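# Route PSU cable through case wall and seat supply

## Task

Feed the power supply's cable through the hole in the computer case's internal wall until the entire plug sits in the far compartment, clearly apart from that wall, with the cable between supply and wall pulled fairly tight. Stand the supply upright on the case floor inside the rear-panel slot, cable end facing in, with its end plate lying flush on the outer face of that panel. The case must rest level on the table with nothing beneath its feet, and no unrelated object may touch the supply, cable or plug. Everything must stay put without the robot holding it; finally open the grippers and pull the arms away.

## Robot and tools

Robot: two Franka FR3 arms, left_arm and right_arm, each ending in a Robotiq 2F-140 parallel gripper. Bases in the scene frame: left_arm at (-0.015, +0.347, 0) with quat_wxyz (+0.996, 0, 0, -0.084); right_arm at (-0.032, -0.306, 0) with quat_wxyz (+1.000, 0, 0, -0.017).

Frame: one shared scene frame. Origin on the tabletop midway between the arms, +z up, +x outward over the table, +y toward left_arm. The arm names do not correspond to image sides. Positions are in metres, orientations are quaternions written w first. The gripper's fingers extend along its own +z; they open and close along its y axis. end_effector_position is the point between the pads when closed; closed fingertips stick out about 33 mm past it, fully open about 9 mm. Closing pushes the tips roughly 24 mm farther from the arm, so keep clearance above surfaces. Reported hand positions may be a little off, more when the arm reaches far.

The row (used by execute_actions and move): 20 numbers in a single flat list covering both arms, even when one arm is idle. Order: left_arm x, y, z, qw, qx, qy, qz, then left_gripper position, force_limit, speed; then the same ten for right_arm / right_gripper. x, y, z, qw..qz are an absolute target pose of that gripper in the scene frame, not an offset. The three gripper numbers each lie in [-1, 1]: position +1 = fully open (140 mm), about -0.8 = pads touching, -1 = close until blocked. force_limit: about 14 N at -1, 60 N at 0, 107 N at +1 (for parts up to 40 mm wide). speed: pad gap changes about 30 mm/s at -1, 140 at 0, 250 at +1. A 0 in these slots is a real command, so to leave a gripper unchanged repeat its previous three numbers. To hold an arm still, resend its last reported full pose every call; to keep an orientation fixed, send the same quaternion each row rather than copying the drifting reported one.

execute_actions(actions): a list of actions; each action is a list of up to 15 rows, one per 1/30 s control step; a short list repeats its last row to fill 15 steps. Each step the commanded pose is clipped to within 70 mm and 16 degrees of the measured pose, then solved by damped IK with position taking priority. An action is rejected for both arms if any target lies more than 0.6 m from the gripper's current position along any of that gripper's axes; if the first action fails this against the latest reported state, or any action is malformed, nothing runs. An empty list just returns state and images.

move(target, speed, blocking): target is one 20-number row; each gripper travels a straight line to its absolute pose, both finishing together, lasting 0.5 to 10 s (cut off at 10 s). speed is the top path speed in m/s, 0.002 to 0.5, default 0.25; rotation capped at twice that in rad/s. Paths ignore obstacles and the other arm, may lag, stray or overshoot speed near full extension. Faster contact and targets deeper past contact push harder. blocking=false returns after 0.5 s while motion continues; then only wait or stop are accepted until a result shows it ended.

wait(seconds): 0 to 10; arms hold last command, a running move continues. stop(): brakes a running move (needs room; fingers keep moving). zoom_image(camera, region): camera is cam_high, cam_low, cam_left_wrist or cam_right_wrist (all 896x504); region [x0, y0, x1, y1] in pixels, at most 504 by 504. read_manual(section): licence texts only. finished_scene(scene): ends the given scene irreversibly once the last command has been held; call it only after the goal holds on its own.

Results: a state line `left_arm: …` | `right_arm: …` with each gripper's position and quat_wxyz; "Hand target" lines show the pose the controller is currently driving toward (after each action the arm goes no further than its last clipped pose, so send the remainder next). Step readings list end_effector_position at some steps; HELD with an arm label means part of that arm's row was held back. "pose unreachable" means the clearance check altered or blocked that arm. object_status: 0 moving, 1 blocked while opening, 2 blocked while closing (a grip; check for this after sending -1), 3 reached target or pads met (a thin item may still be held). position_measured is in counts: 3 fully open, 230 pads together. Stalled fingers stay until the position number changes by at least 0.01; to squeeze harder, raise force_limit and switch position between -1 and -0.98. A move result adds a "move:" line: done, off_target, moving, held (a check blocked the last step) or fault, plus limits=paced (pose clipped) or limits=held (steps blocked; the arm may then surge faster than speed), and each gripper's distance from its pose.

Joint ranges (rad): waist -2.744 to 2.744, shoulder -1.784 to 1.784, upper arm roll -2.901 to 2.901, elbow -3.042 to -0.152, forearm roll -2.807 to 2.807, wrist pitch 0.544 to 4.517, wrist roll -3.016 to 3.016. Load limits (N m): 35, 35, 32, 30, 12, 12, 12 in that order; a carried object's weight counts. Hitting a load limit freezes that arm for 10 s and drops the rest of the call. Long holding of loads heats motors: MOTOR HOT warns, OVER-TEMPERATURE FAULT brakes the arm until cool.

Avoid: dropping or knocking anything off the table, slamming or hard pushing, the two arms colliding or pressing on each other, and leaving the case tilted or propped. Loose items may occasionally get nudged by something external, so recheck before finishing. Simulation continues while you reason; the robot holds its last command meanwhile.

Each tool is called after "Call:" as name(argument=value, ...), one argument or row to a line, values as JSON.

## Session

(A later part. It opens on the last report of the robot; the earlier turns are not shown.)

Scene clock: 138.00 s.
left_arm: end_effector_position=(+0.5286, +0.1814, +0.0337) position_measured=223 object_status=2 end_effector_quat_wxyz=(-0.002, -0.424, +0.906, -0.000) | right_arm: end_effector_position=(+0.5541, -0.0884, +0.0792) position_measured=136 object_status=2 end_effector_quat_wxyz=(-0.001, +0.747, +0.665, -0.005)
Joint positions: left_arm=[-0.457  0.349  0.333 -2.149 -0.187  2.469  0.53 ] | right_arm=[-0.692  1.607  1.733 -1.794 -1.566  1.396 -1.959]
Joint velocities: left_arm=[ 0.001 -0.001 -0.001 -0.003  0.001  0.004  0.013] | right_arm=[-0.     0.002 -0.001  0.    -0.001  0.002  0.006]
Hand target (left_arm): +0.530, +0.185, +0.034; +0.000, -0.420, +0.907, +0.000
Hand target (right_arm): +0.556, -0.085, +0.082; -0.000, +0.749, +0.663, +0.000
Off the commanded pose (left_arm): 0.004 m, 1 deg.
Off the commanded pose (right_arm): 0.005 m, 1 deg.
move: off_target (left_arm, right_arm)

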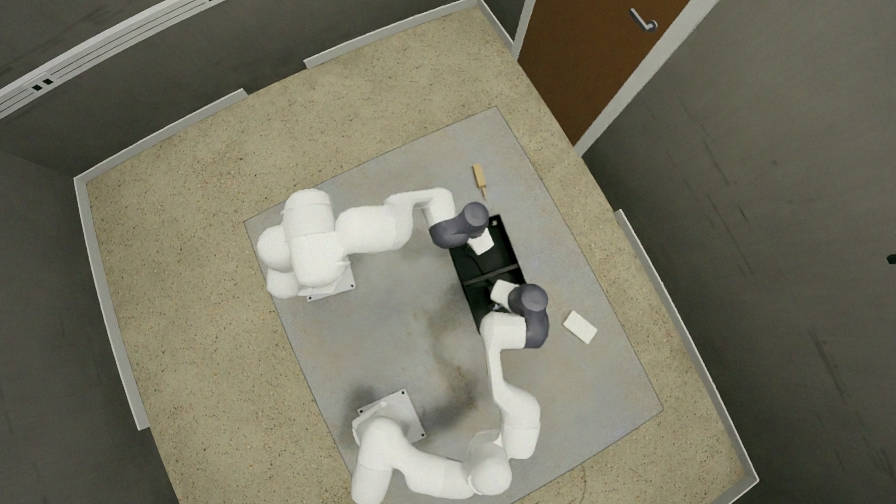

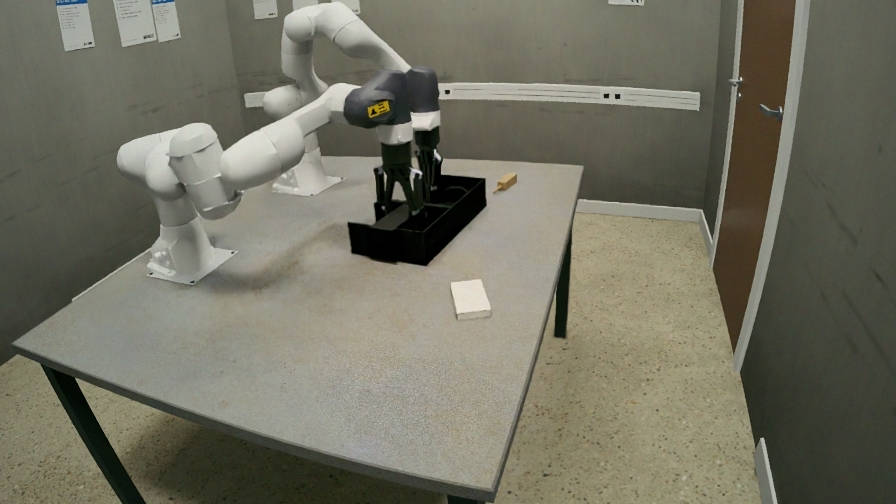

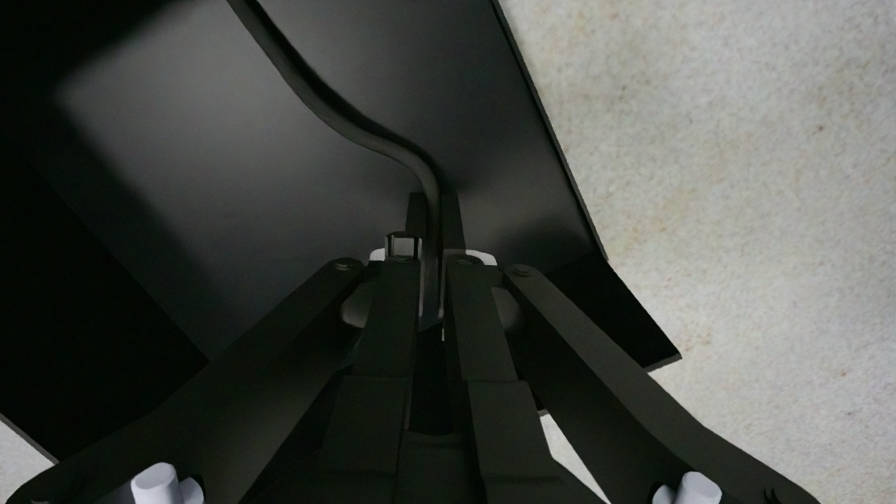

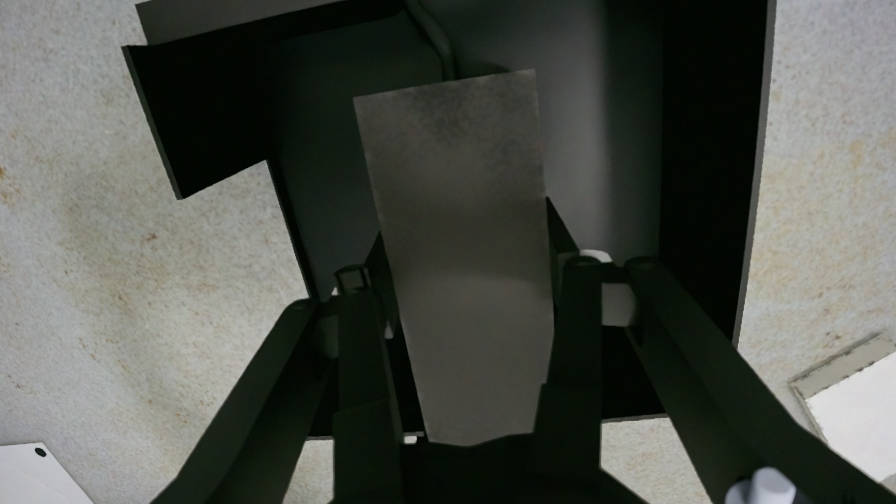

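Call:
move(
  target=[0.52,0.19,0.034,0,-0.42,0.907,0,-1,-0.3,-0.3,0.558,-0.07,0.079,0,0.749,0.663,0,-1,0.3,-0.3],
  speed=0.015,
)

Call:
move(
  target=[0.52,0.187,0.034,0,-0.42,0.907,0,-0.4,-0.3,0,0.556,-0.078,0.076,0,0.749,0.663,0,0.4,0.3,0],
)

Call:
move(
  target=[0.55,0.15,0.25,0,-0.661,0.75,0,-0.4,-0.3,0,0.545,-0.14,0.22,0,0.749,0.663,0,0.4,0.3,0],
)

Call:
zoom_image(
  camera="cam_low",
  region=[320,150,500,280],
)

Scene clock: 143.70 s.
left_arm: end_effector_position=(+0.5190, +0.1889, +0.0335) position_measured=223 object_status=2 end_effector_quat_wxyz=(-0.002, -0.423, +0.906, +0.000) | right_arm: end_effector_position=(+0.5575, -0.0763, +0.0789) position_measured=136 object_status=2 end_effector_quat_wxyz=(+0.000, +0.751, +0.660, -0.004)
Joint positions: left_arm=[-0.457  0.322  0.338 -2.191 -0.178  2.485  0.533] | right_arm=[-0.656  1.607  1.733 -1.765 -1.573  1.396 -1.941]
Joint velocities: left_arm=[-0.    -0.001 -0.002 -0.004  0.003  0.004 -0.001] | right_arm=[ 0.004  0.     0.     0.002  0.    -0.     0.003]
Hand target (left_arm): +0.520, +0.190, +0.034; +0.000, -0.420, +0.907, +0.000
Hand target (right_arm): +0.558, -0.070, +0.079; -0.000, +0.749, +0.663, +0.000
Off the commanded pose (left_arm): 0.002 m, 0 deg.
Off the commanded pose (right_arm): 0.006 m, 1 deg.
move: off_target (right_arm)

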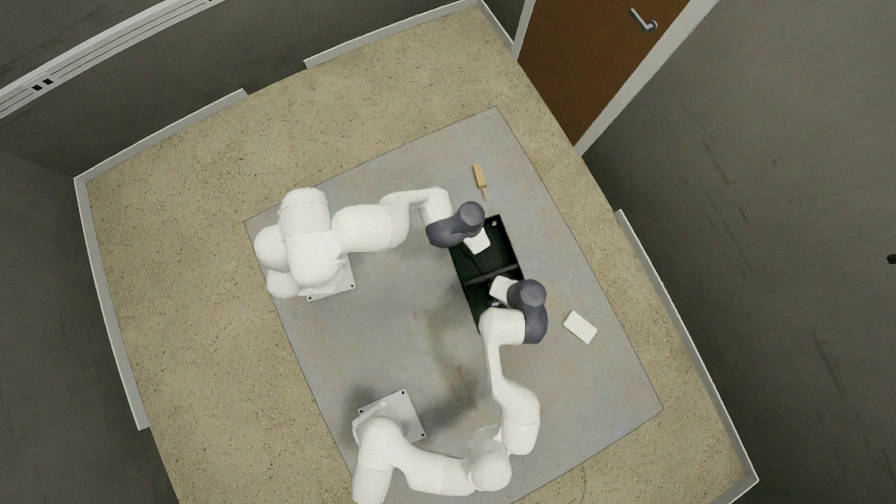

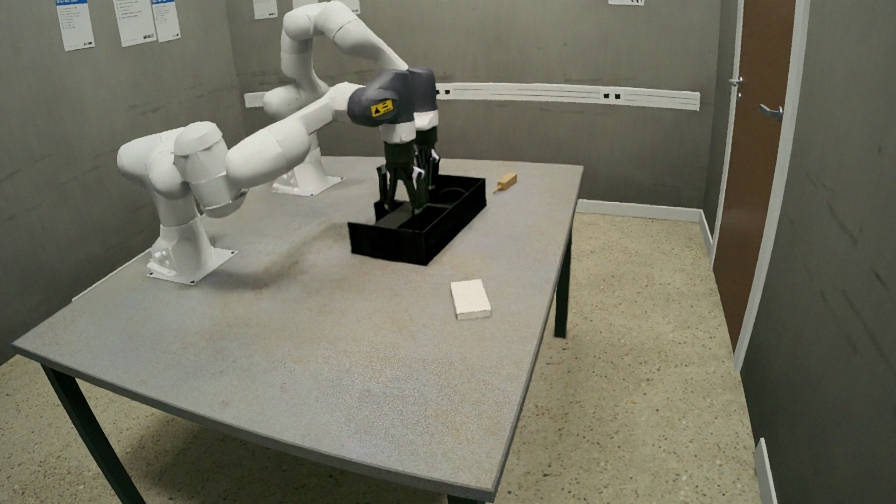

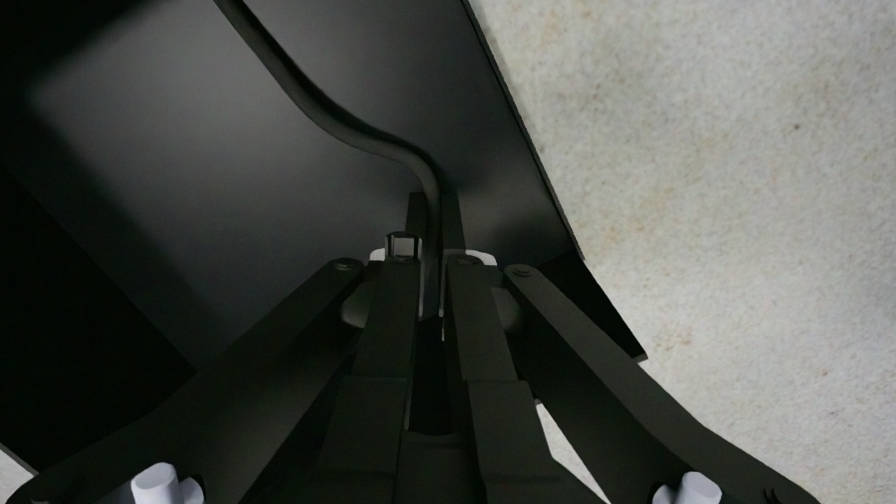

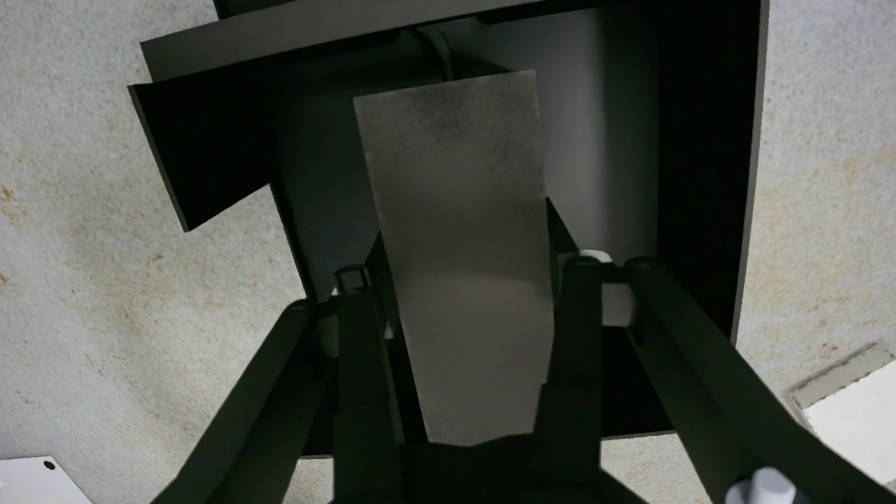

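Scene clock: 144.40 s.
left_arm: end_effector_position=(+0.5190, +0.1883, +0.0336) position_measured=179 object_status=3 end_effector_quat_wxyz=(-0.002, -0.423, +0.906, -0.000) | right_arm: end_effector_position=(+0.5553, -0.0777, +0.0779) position_measured=78 object_status=3 end_effector_quat_wxyz=(-0.000, +0.750, +0.662, -0.001)
Joint positions: left_arm=[-0.459  0.322  0.338 -2.191 -0.177  2.486  0.533] | right_arm=[-0.671  1.611  1.732 -1.784 -1.575  1.402 -1.941]
Joint velocities: left_arm=[-0.003 -0.002  0.002  0.001  0.     0.    -0.001] | right_arm=[ 0.    -0.001 -0.001 -0.004 -0.     0.005 -0.   ]
Hand target (left_arm): +0.520, +0.187, +0.034; -0.000, -0.420, +0.907, -0.000
Hand target (right_arm): +0.556, -0.078, +0.076; +0.000, +0.749, +0.663, -0.000
Off the commanded pose (left_arm): 0.002 m, 0 deg.
Off the commanded pose (right_arm): 0.002 m, 0 deg.
move: done

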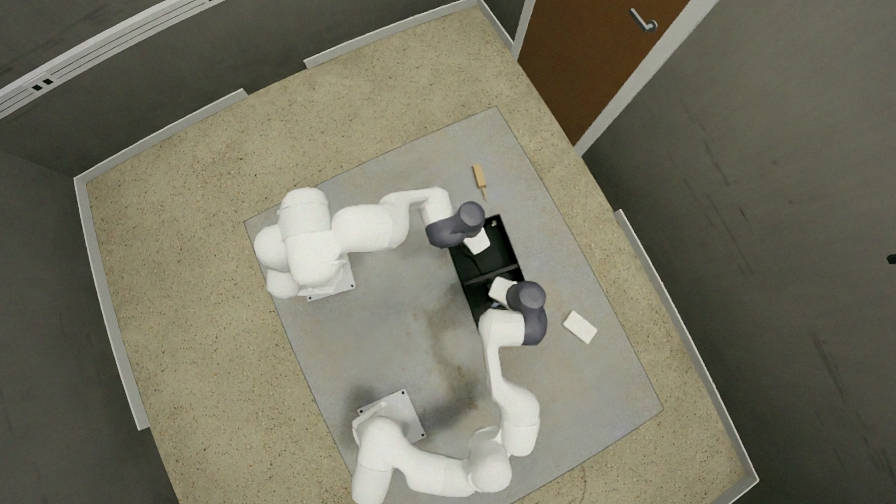

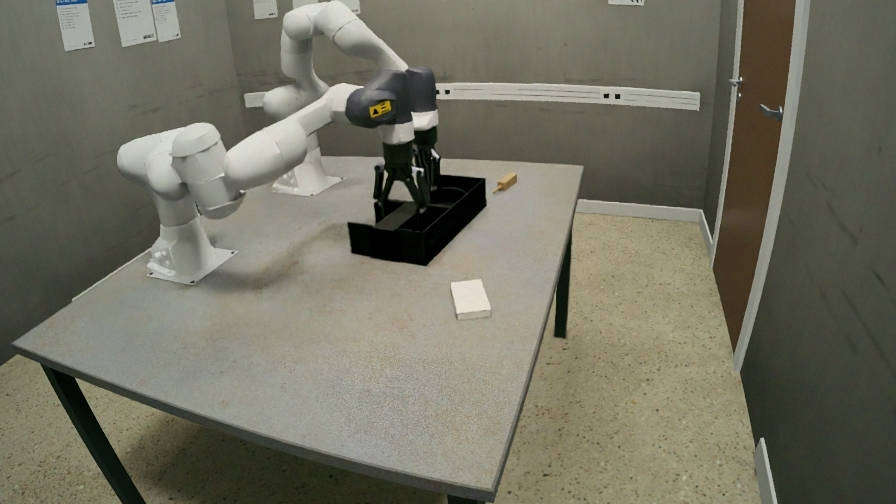

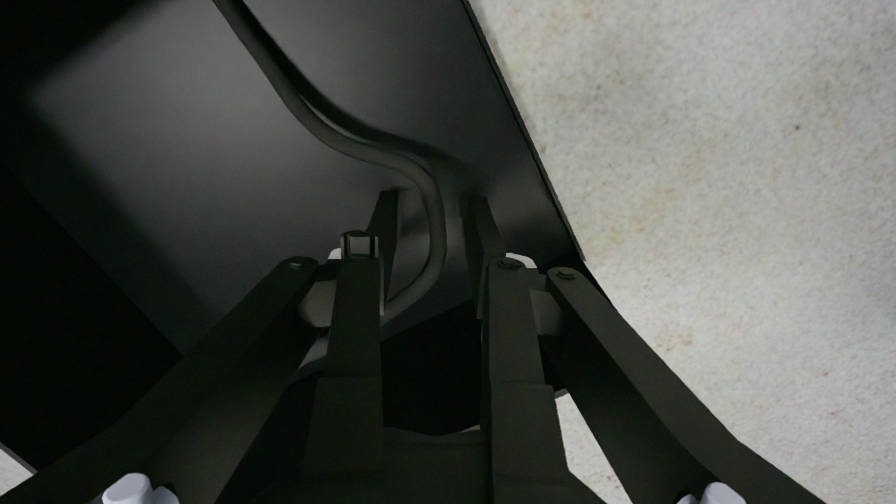

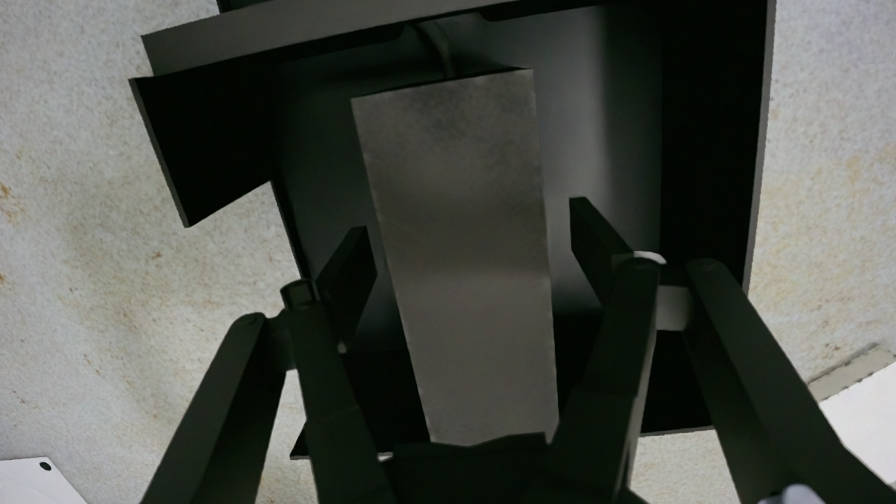

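Scene clock: 146.57 s.
left_arm: end_effector_position=(+0.5548, +0.1462, +0.2493) position_measured=179 object_status=3 end_effector_quat_wxyz=(+0.001, +0.656, -0.755, +0.003) | right_arm: end_effector_position=(+0.5443, -0.1385, +0.2176) position_measured=78 object_status=3 end_effector_quat_wxyz=(+0.003, +0.752, +0.659, -0.001)
Joint positions: left_arm=[-0.604  0.161  0.465 -1.807 -0.082  1.954 -0.143] | right_arm=[-0.758  1.469  1.94  -1.762 -1.396  1.228 -1.992]
Joint velocities: left_arm=[-0.     0.001 -0.001  0.001  0.    -0.003 -0.029] | right_arm=[-0.001  0.     0.    -0.001  0.    -0.002 -0.003]
Hand target (left_arm): +0.554, +0.147, +0.249; +0.001, -0.660, +0.751, -0.000
Hand target (right_arm): +0.544, -0.140, +0.219; +0.001, +0.750, +0.661, -0.002
Off the commanded pose (left_arm): 0.006 m, 1 deg.
Off the commanded pose (right_arm): 0.003 m, 1 deg.
move: off_target (left_arm)

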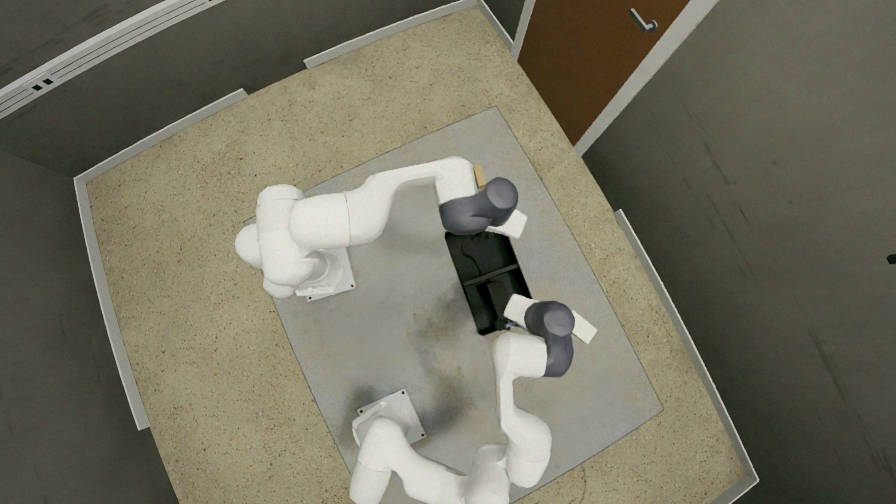

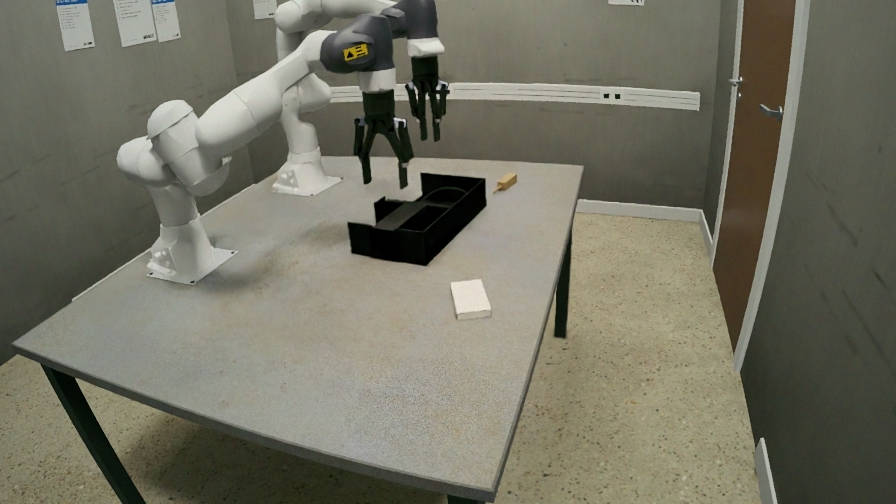

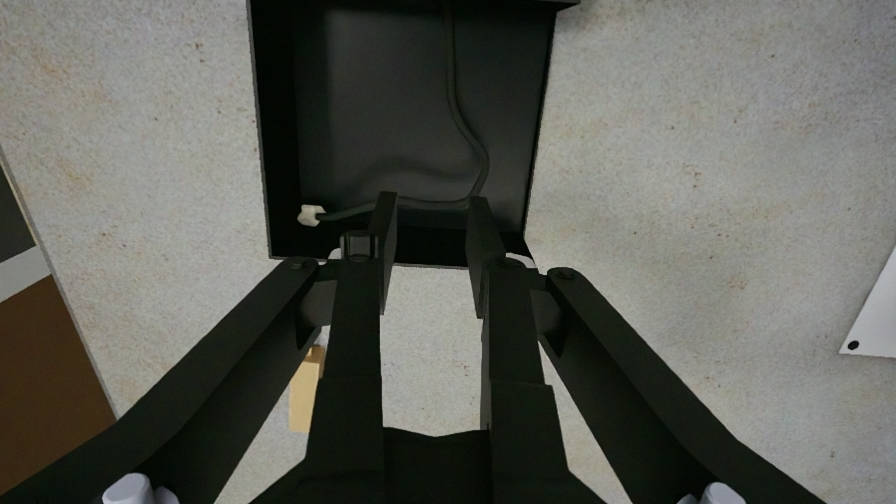

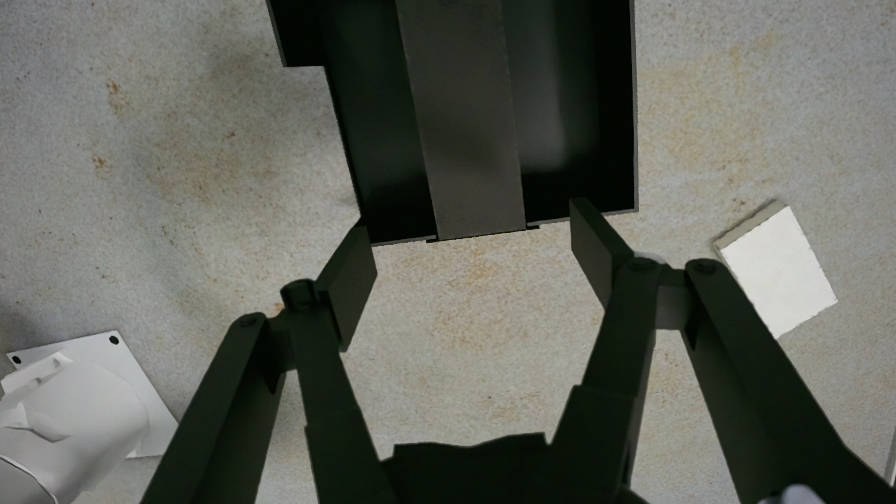

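Region (320, 150, 500, 280) of cam_low's 896x504 image, scaled by 2.800, with more detail than that image has.

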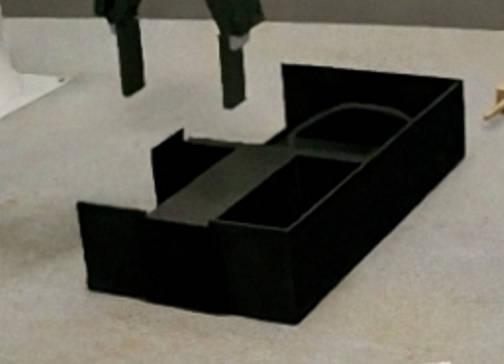

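Call:
zoom_image(
  camera="cam_right_wrist",
  region=[400,190,580,270],
)

Region (400, 190, 580, 270) of cam_right_wrist's 896x504 image, scaled by 2.800, with more detail than that image has.

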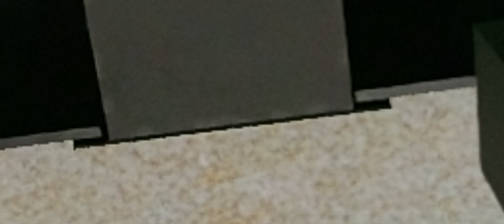

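Call:
move(
  target=[0.5,0.25,0.3,0,-0.661,0.75,0,-0.4,-0.3,0,0.542,-0.22,0.16,0,0.749,0.663,0,-1,0,0],
)

Call:
move(
  target=[0.5,0.25,0.3,0,-0.661,0.75,0,-0.4,-0.3,0,0.543,-0.21,0.075,0,0.749,0.663,0,-1,0,0],
  speed=0.12,
)

Call:
move(
  target=[0.5,0.25,0.3,0,-0.661,0.75,0,-0.4,-0.3,0,0.547,-0.178,0.075,0,0.749,0.663,0,-1,0,0],
  speed=0.015,
)

Scene clock: 152.20 s.
left_arm: end_effector_position=(+0.5040, +0.2492, +0.3025) position_measured=179 object_status=3 end_effector_quat_wxyz=(-0.001, +0.665, -0.747, +0.003) | right_arm: end_effector_position=(+0.5402, -0.2210, +0.1606) position_measured=233 object_status=3 end_effector_quat_wxyz=(-0.001, +0.753, +0.658, -0.004)
Joint positions: left_arm=[-0.56  -0.129  0.516 -1.984  0.065  1.877 -0.12 ] | right_arm=[-0.968  1.582  1.894 -1.911 -1.468  1.256 -2.082]
Joint velocities: left_arm=[ 0.     0.    -0.001 -0.     0.002 -0.006  0.008] | right_arm=[-0.002 -0.    -0.001 -0.    -0.001  0.004 -0.03 ]
Hand target (left_arm): +0.503, +0.249, +0.302; +0.002, -0.660, +0.751, -0.000
Hand target (right_arm): +0.541, -0.221, +0.160; -0.000, +0.749, +0.663, -0.002
Off the commanded pose (left_arm): 0.005 m, 1 deg.
Off the commanded pose (right_arm): 0.002 m, 1 deg.
move: off_target (left_arm)

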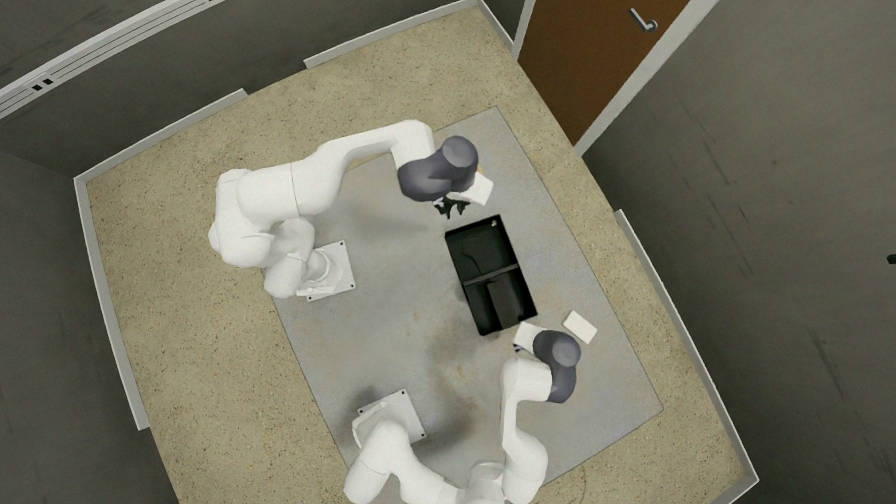

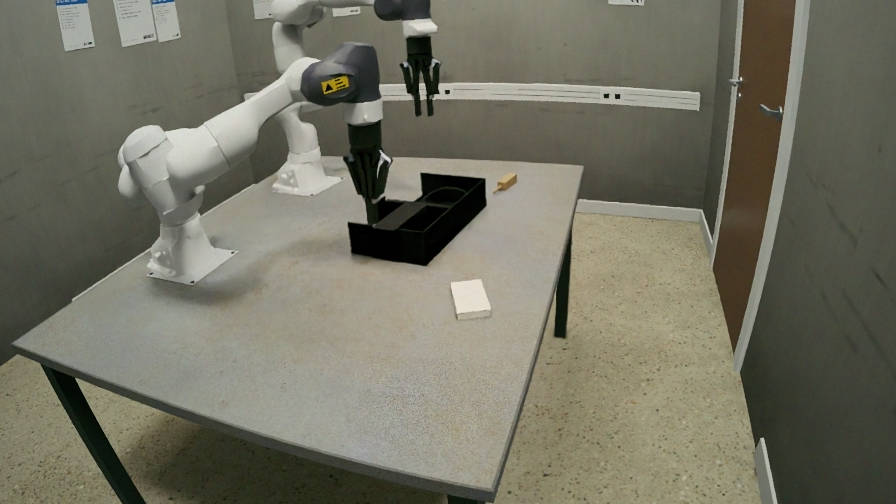

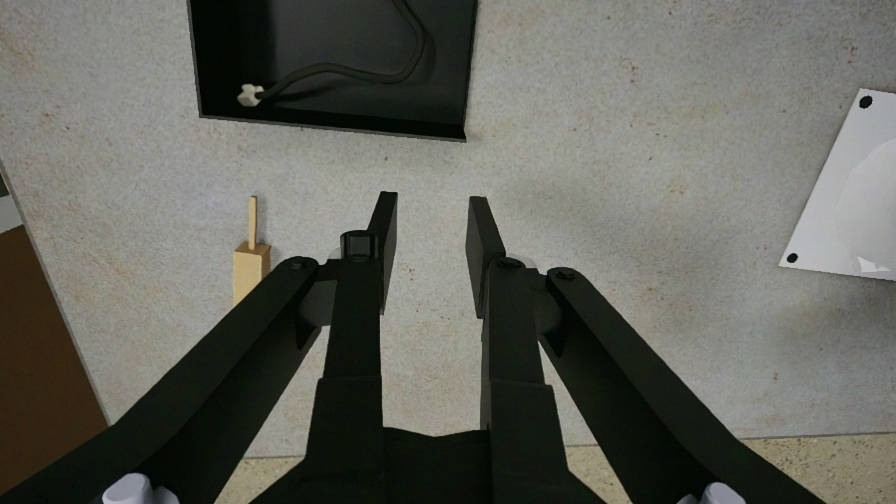

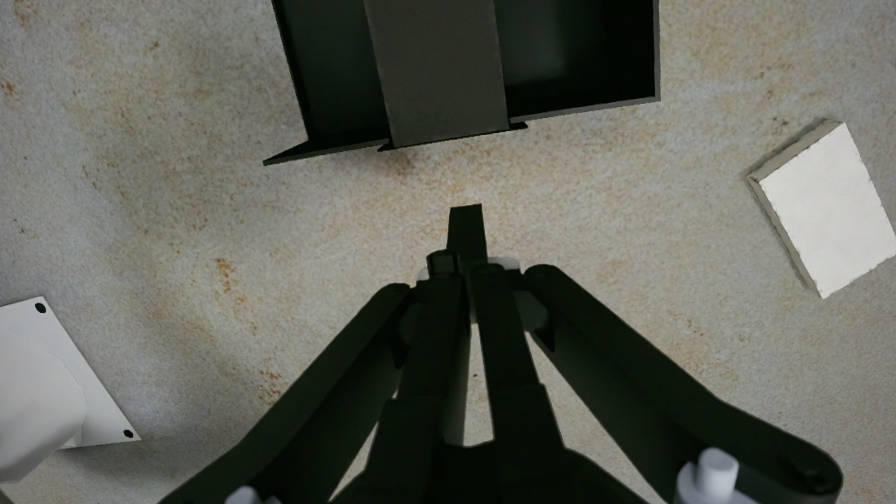

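Scene clock: 153.43 s.
left_arm: end_effector_position=(+0.5003, +0.2498, +0.2999) position_measured=179 object_status=3 end_effector_quat_wxyz=(+0.001, +0.664, -0.747, +0.001) | right_arm: end_effector_position=(+0.5423, -0.2105, +0.0764) position_measured=233 object_status=3 end_effector_quat_wxyz=(-0.001, +0.750, +0.661, -0.002)
Joint positions: left_arm=[-0.56  -0.135  0.516 -1.995  0.066  1.877 -0.119] | right_arm=[-0.99   1.68   1.762 -1.97  -1.596  1.35  -2.082]
Joint velocities: left_arm=[ 0.    -0.001  0.001  0.    -0.     0.     0.001] | right_arm=[-0.001  0.001 -0.    -0.001 -0.004  0.009 -0.   ]
Hand target (left_arm): +0.500, +0.250, +0.300; +0.000, -0.661, +0.750, +0.000
Hand target (right_arm): +0.543, -0.210, +0.075; -0.001, +0.748, +0.664, +0.001
Off the commanded pose (left_arm): 0.000 m, 1 deg.
Off the commanded pose (right_arm): 0.002 m, 0 deg.
move: done

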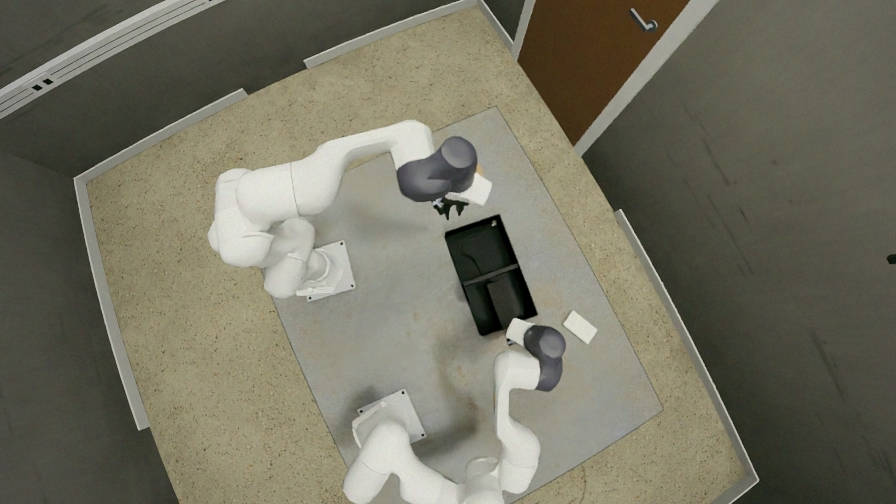

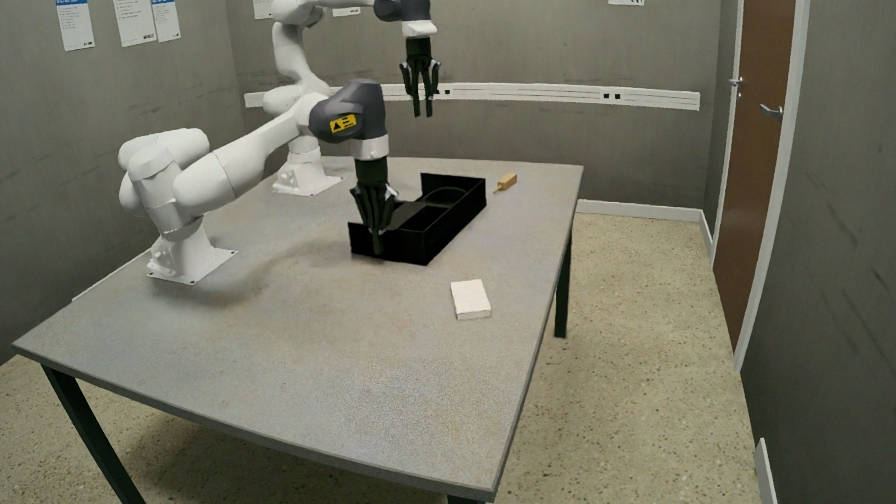

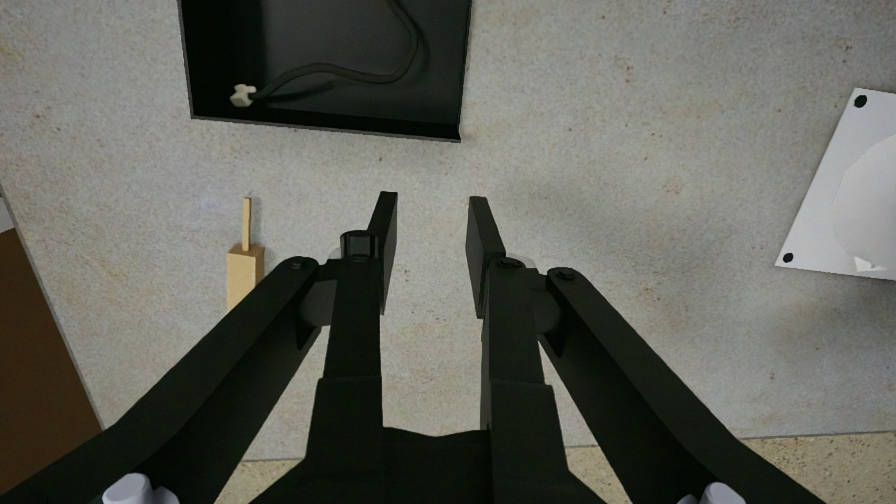

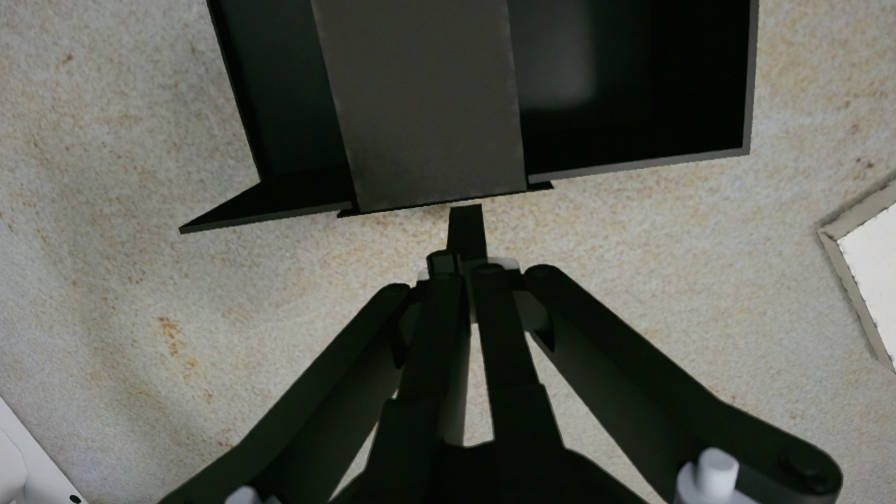

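Scene clock: 155.83 s.
left_arm: end_effector_position=(+0.5003, +0.2498, +0.2999) position_measured=179 object_status=3 end_effector_quat_wxyz=(+0.001, +0.664, -0.747, +0.001) | right_arm: end_effector_position=(+0.5454, -0.1904, +0.0755) position_measured=233 object_status=3 end_effector_quat_wxyz=(+0.004, +0.749, +0.663, -0.009)
Joint positions: left_arm=[-0.56  -0.135  0.516 -1.995  0.066  1.877 -0.119] | right_arm=[-0.923  1.681  1.766 -1.936 -1.61   1.329 -2.057]
Joint velocities: left_arm=[-0.001 -0.    -0.001  0.    -0.001 -0.001  0.   ] | right_arm=[ 0.007  0.012  0.009  0.003 -0.011 -0.016  0.007]
Hand target (left_arm): +0.500, +0.250, +0.300; -0.000, -0.661, +0.750, +0.000
Hand target (right_arm): +0.547, -0.178, +0.076; -0.000, +0.749, +0.663, +0.001
Off the commanded pose (left_arm): 0.000 m, 1 deg.
Off the commanded pose (right_arm): 0.013 m, 1 deg.
move: off_target (right_arm)

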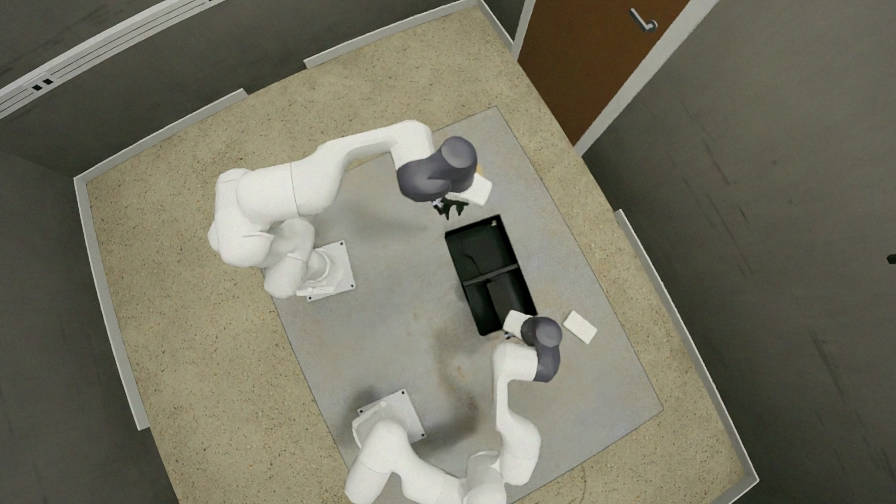

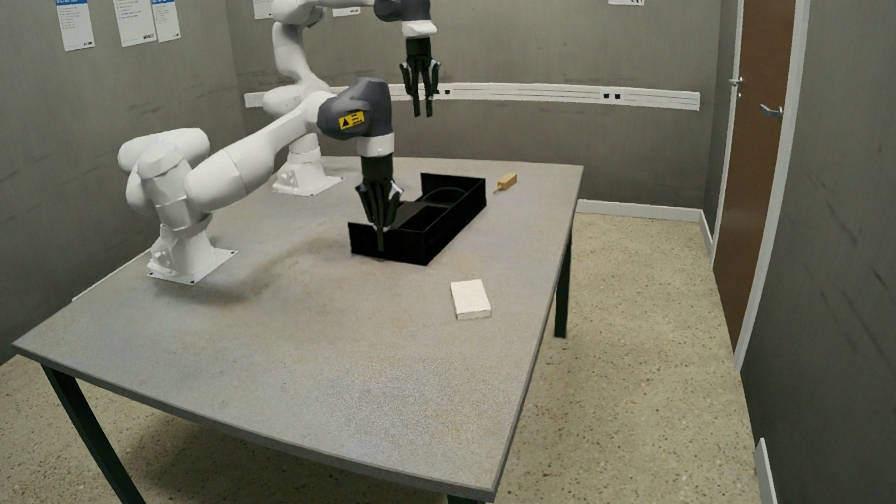

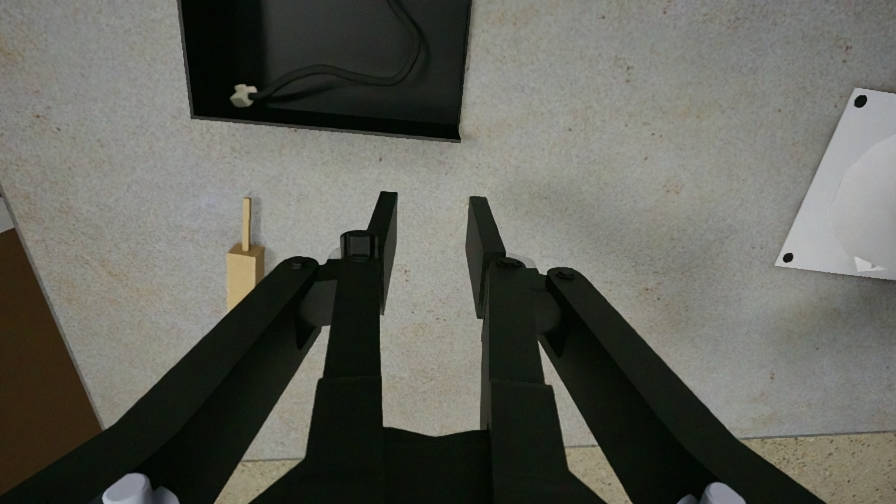

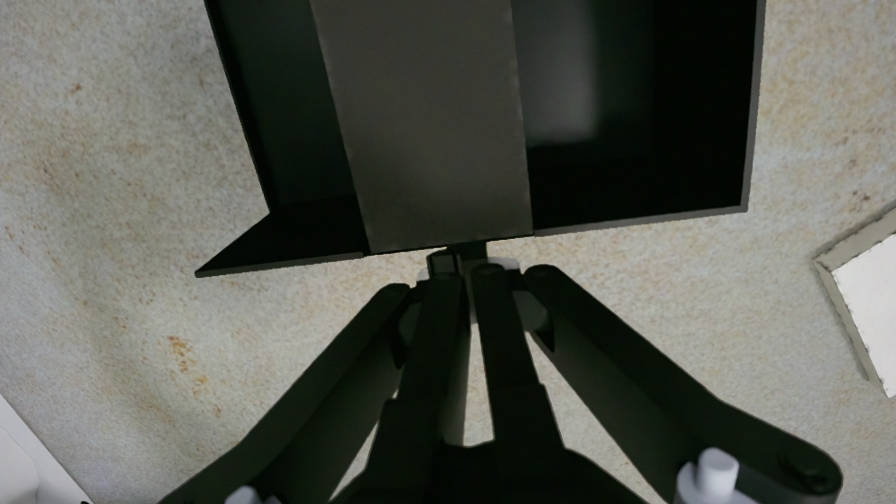

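Call:
move(
  target=[0.5,0.25,0.3,0,-0.661,0.75,0,-0.4,-0.3,0,0.52,-0.32,0.2,0,0.749,0.663,0,0,0,0],
)

Call:
finished_scene(
  scene=2,
)

Scene clock: 158.70 s.
left_arm: end_effector_position=(+0.5003, +0.2498, +0.2998) position_measured=179 object_status=3 end_effector_quat_wxyz=(+0.001, +0.664, -0.747, +0.001) | right_arm: end_effector_position=(+0.5195, -0.3194, +0.1978) position_measured=129 object_status=3 end_effector_quat_wxyz=(+0.002, +0.755, +0.655, -0.002)
Joint positions: left_arm=[-0.56  -0.135  0.516 -1.995  0.066  1.877 -0.119] | right_arm=[-1.159  1.599  1.99  -1.965 -1.433  1.169 -2.206]
Joint velocities: left_arm=[ 0.001  0.001 -0.001 -0.001  0.001  0.001 -0.   ] | right_arm=[ 0.001  0.    -0.    -0.001 -0.    -0.008 -0.027]
Hand target (left_arm): +0.500, +0.250, +0.300; -0.000, -0.661, +0.750, +0.000
Hand target (right_arm): +0.518, -0.319, +0.199; +0.001, +0.750, +0.661, -0.004
Off the commanded pose (left_arm): 0.000 m, 1 deg.
Off the commanded pose (right_arm): 0.002 m, 1 deg.
move: done

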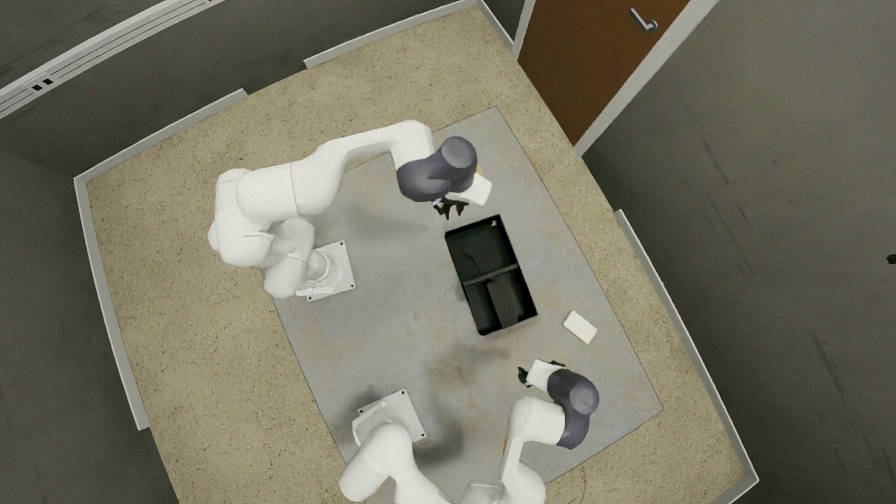

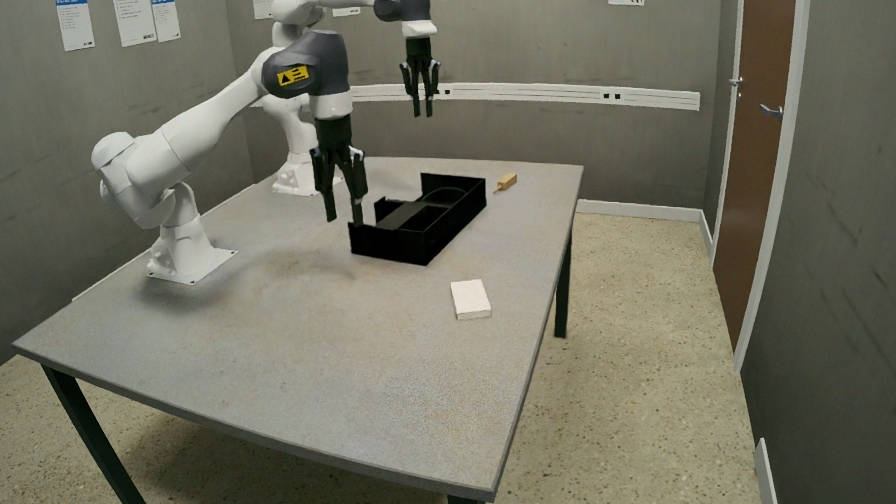

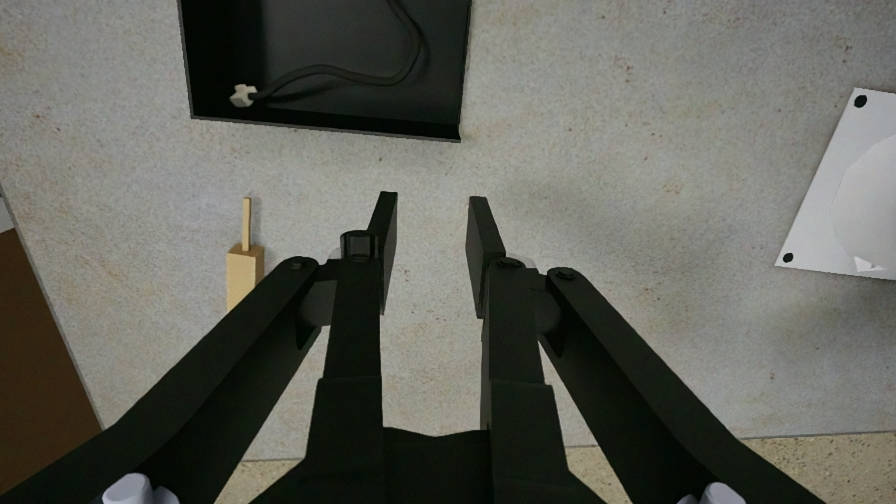

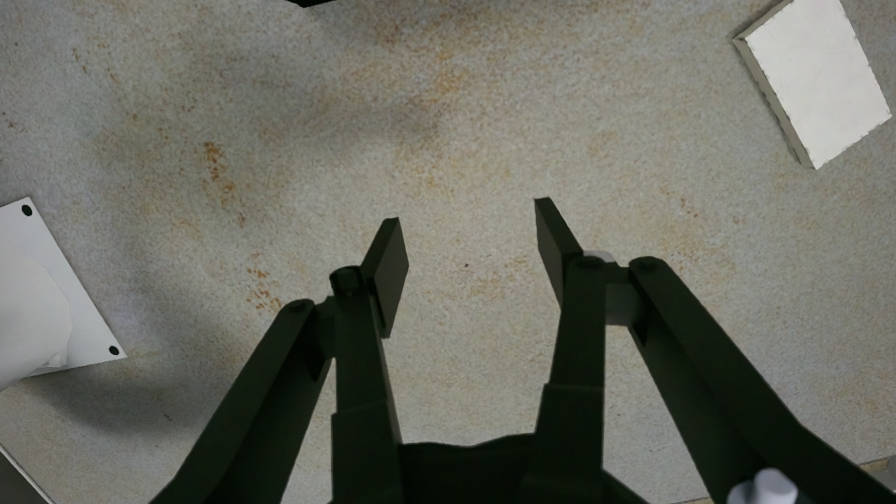

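The scene is finished: the task was done.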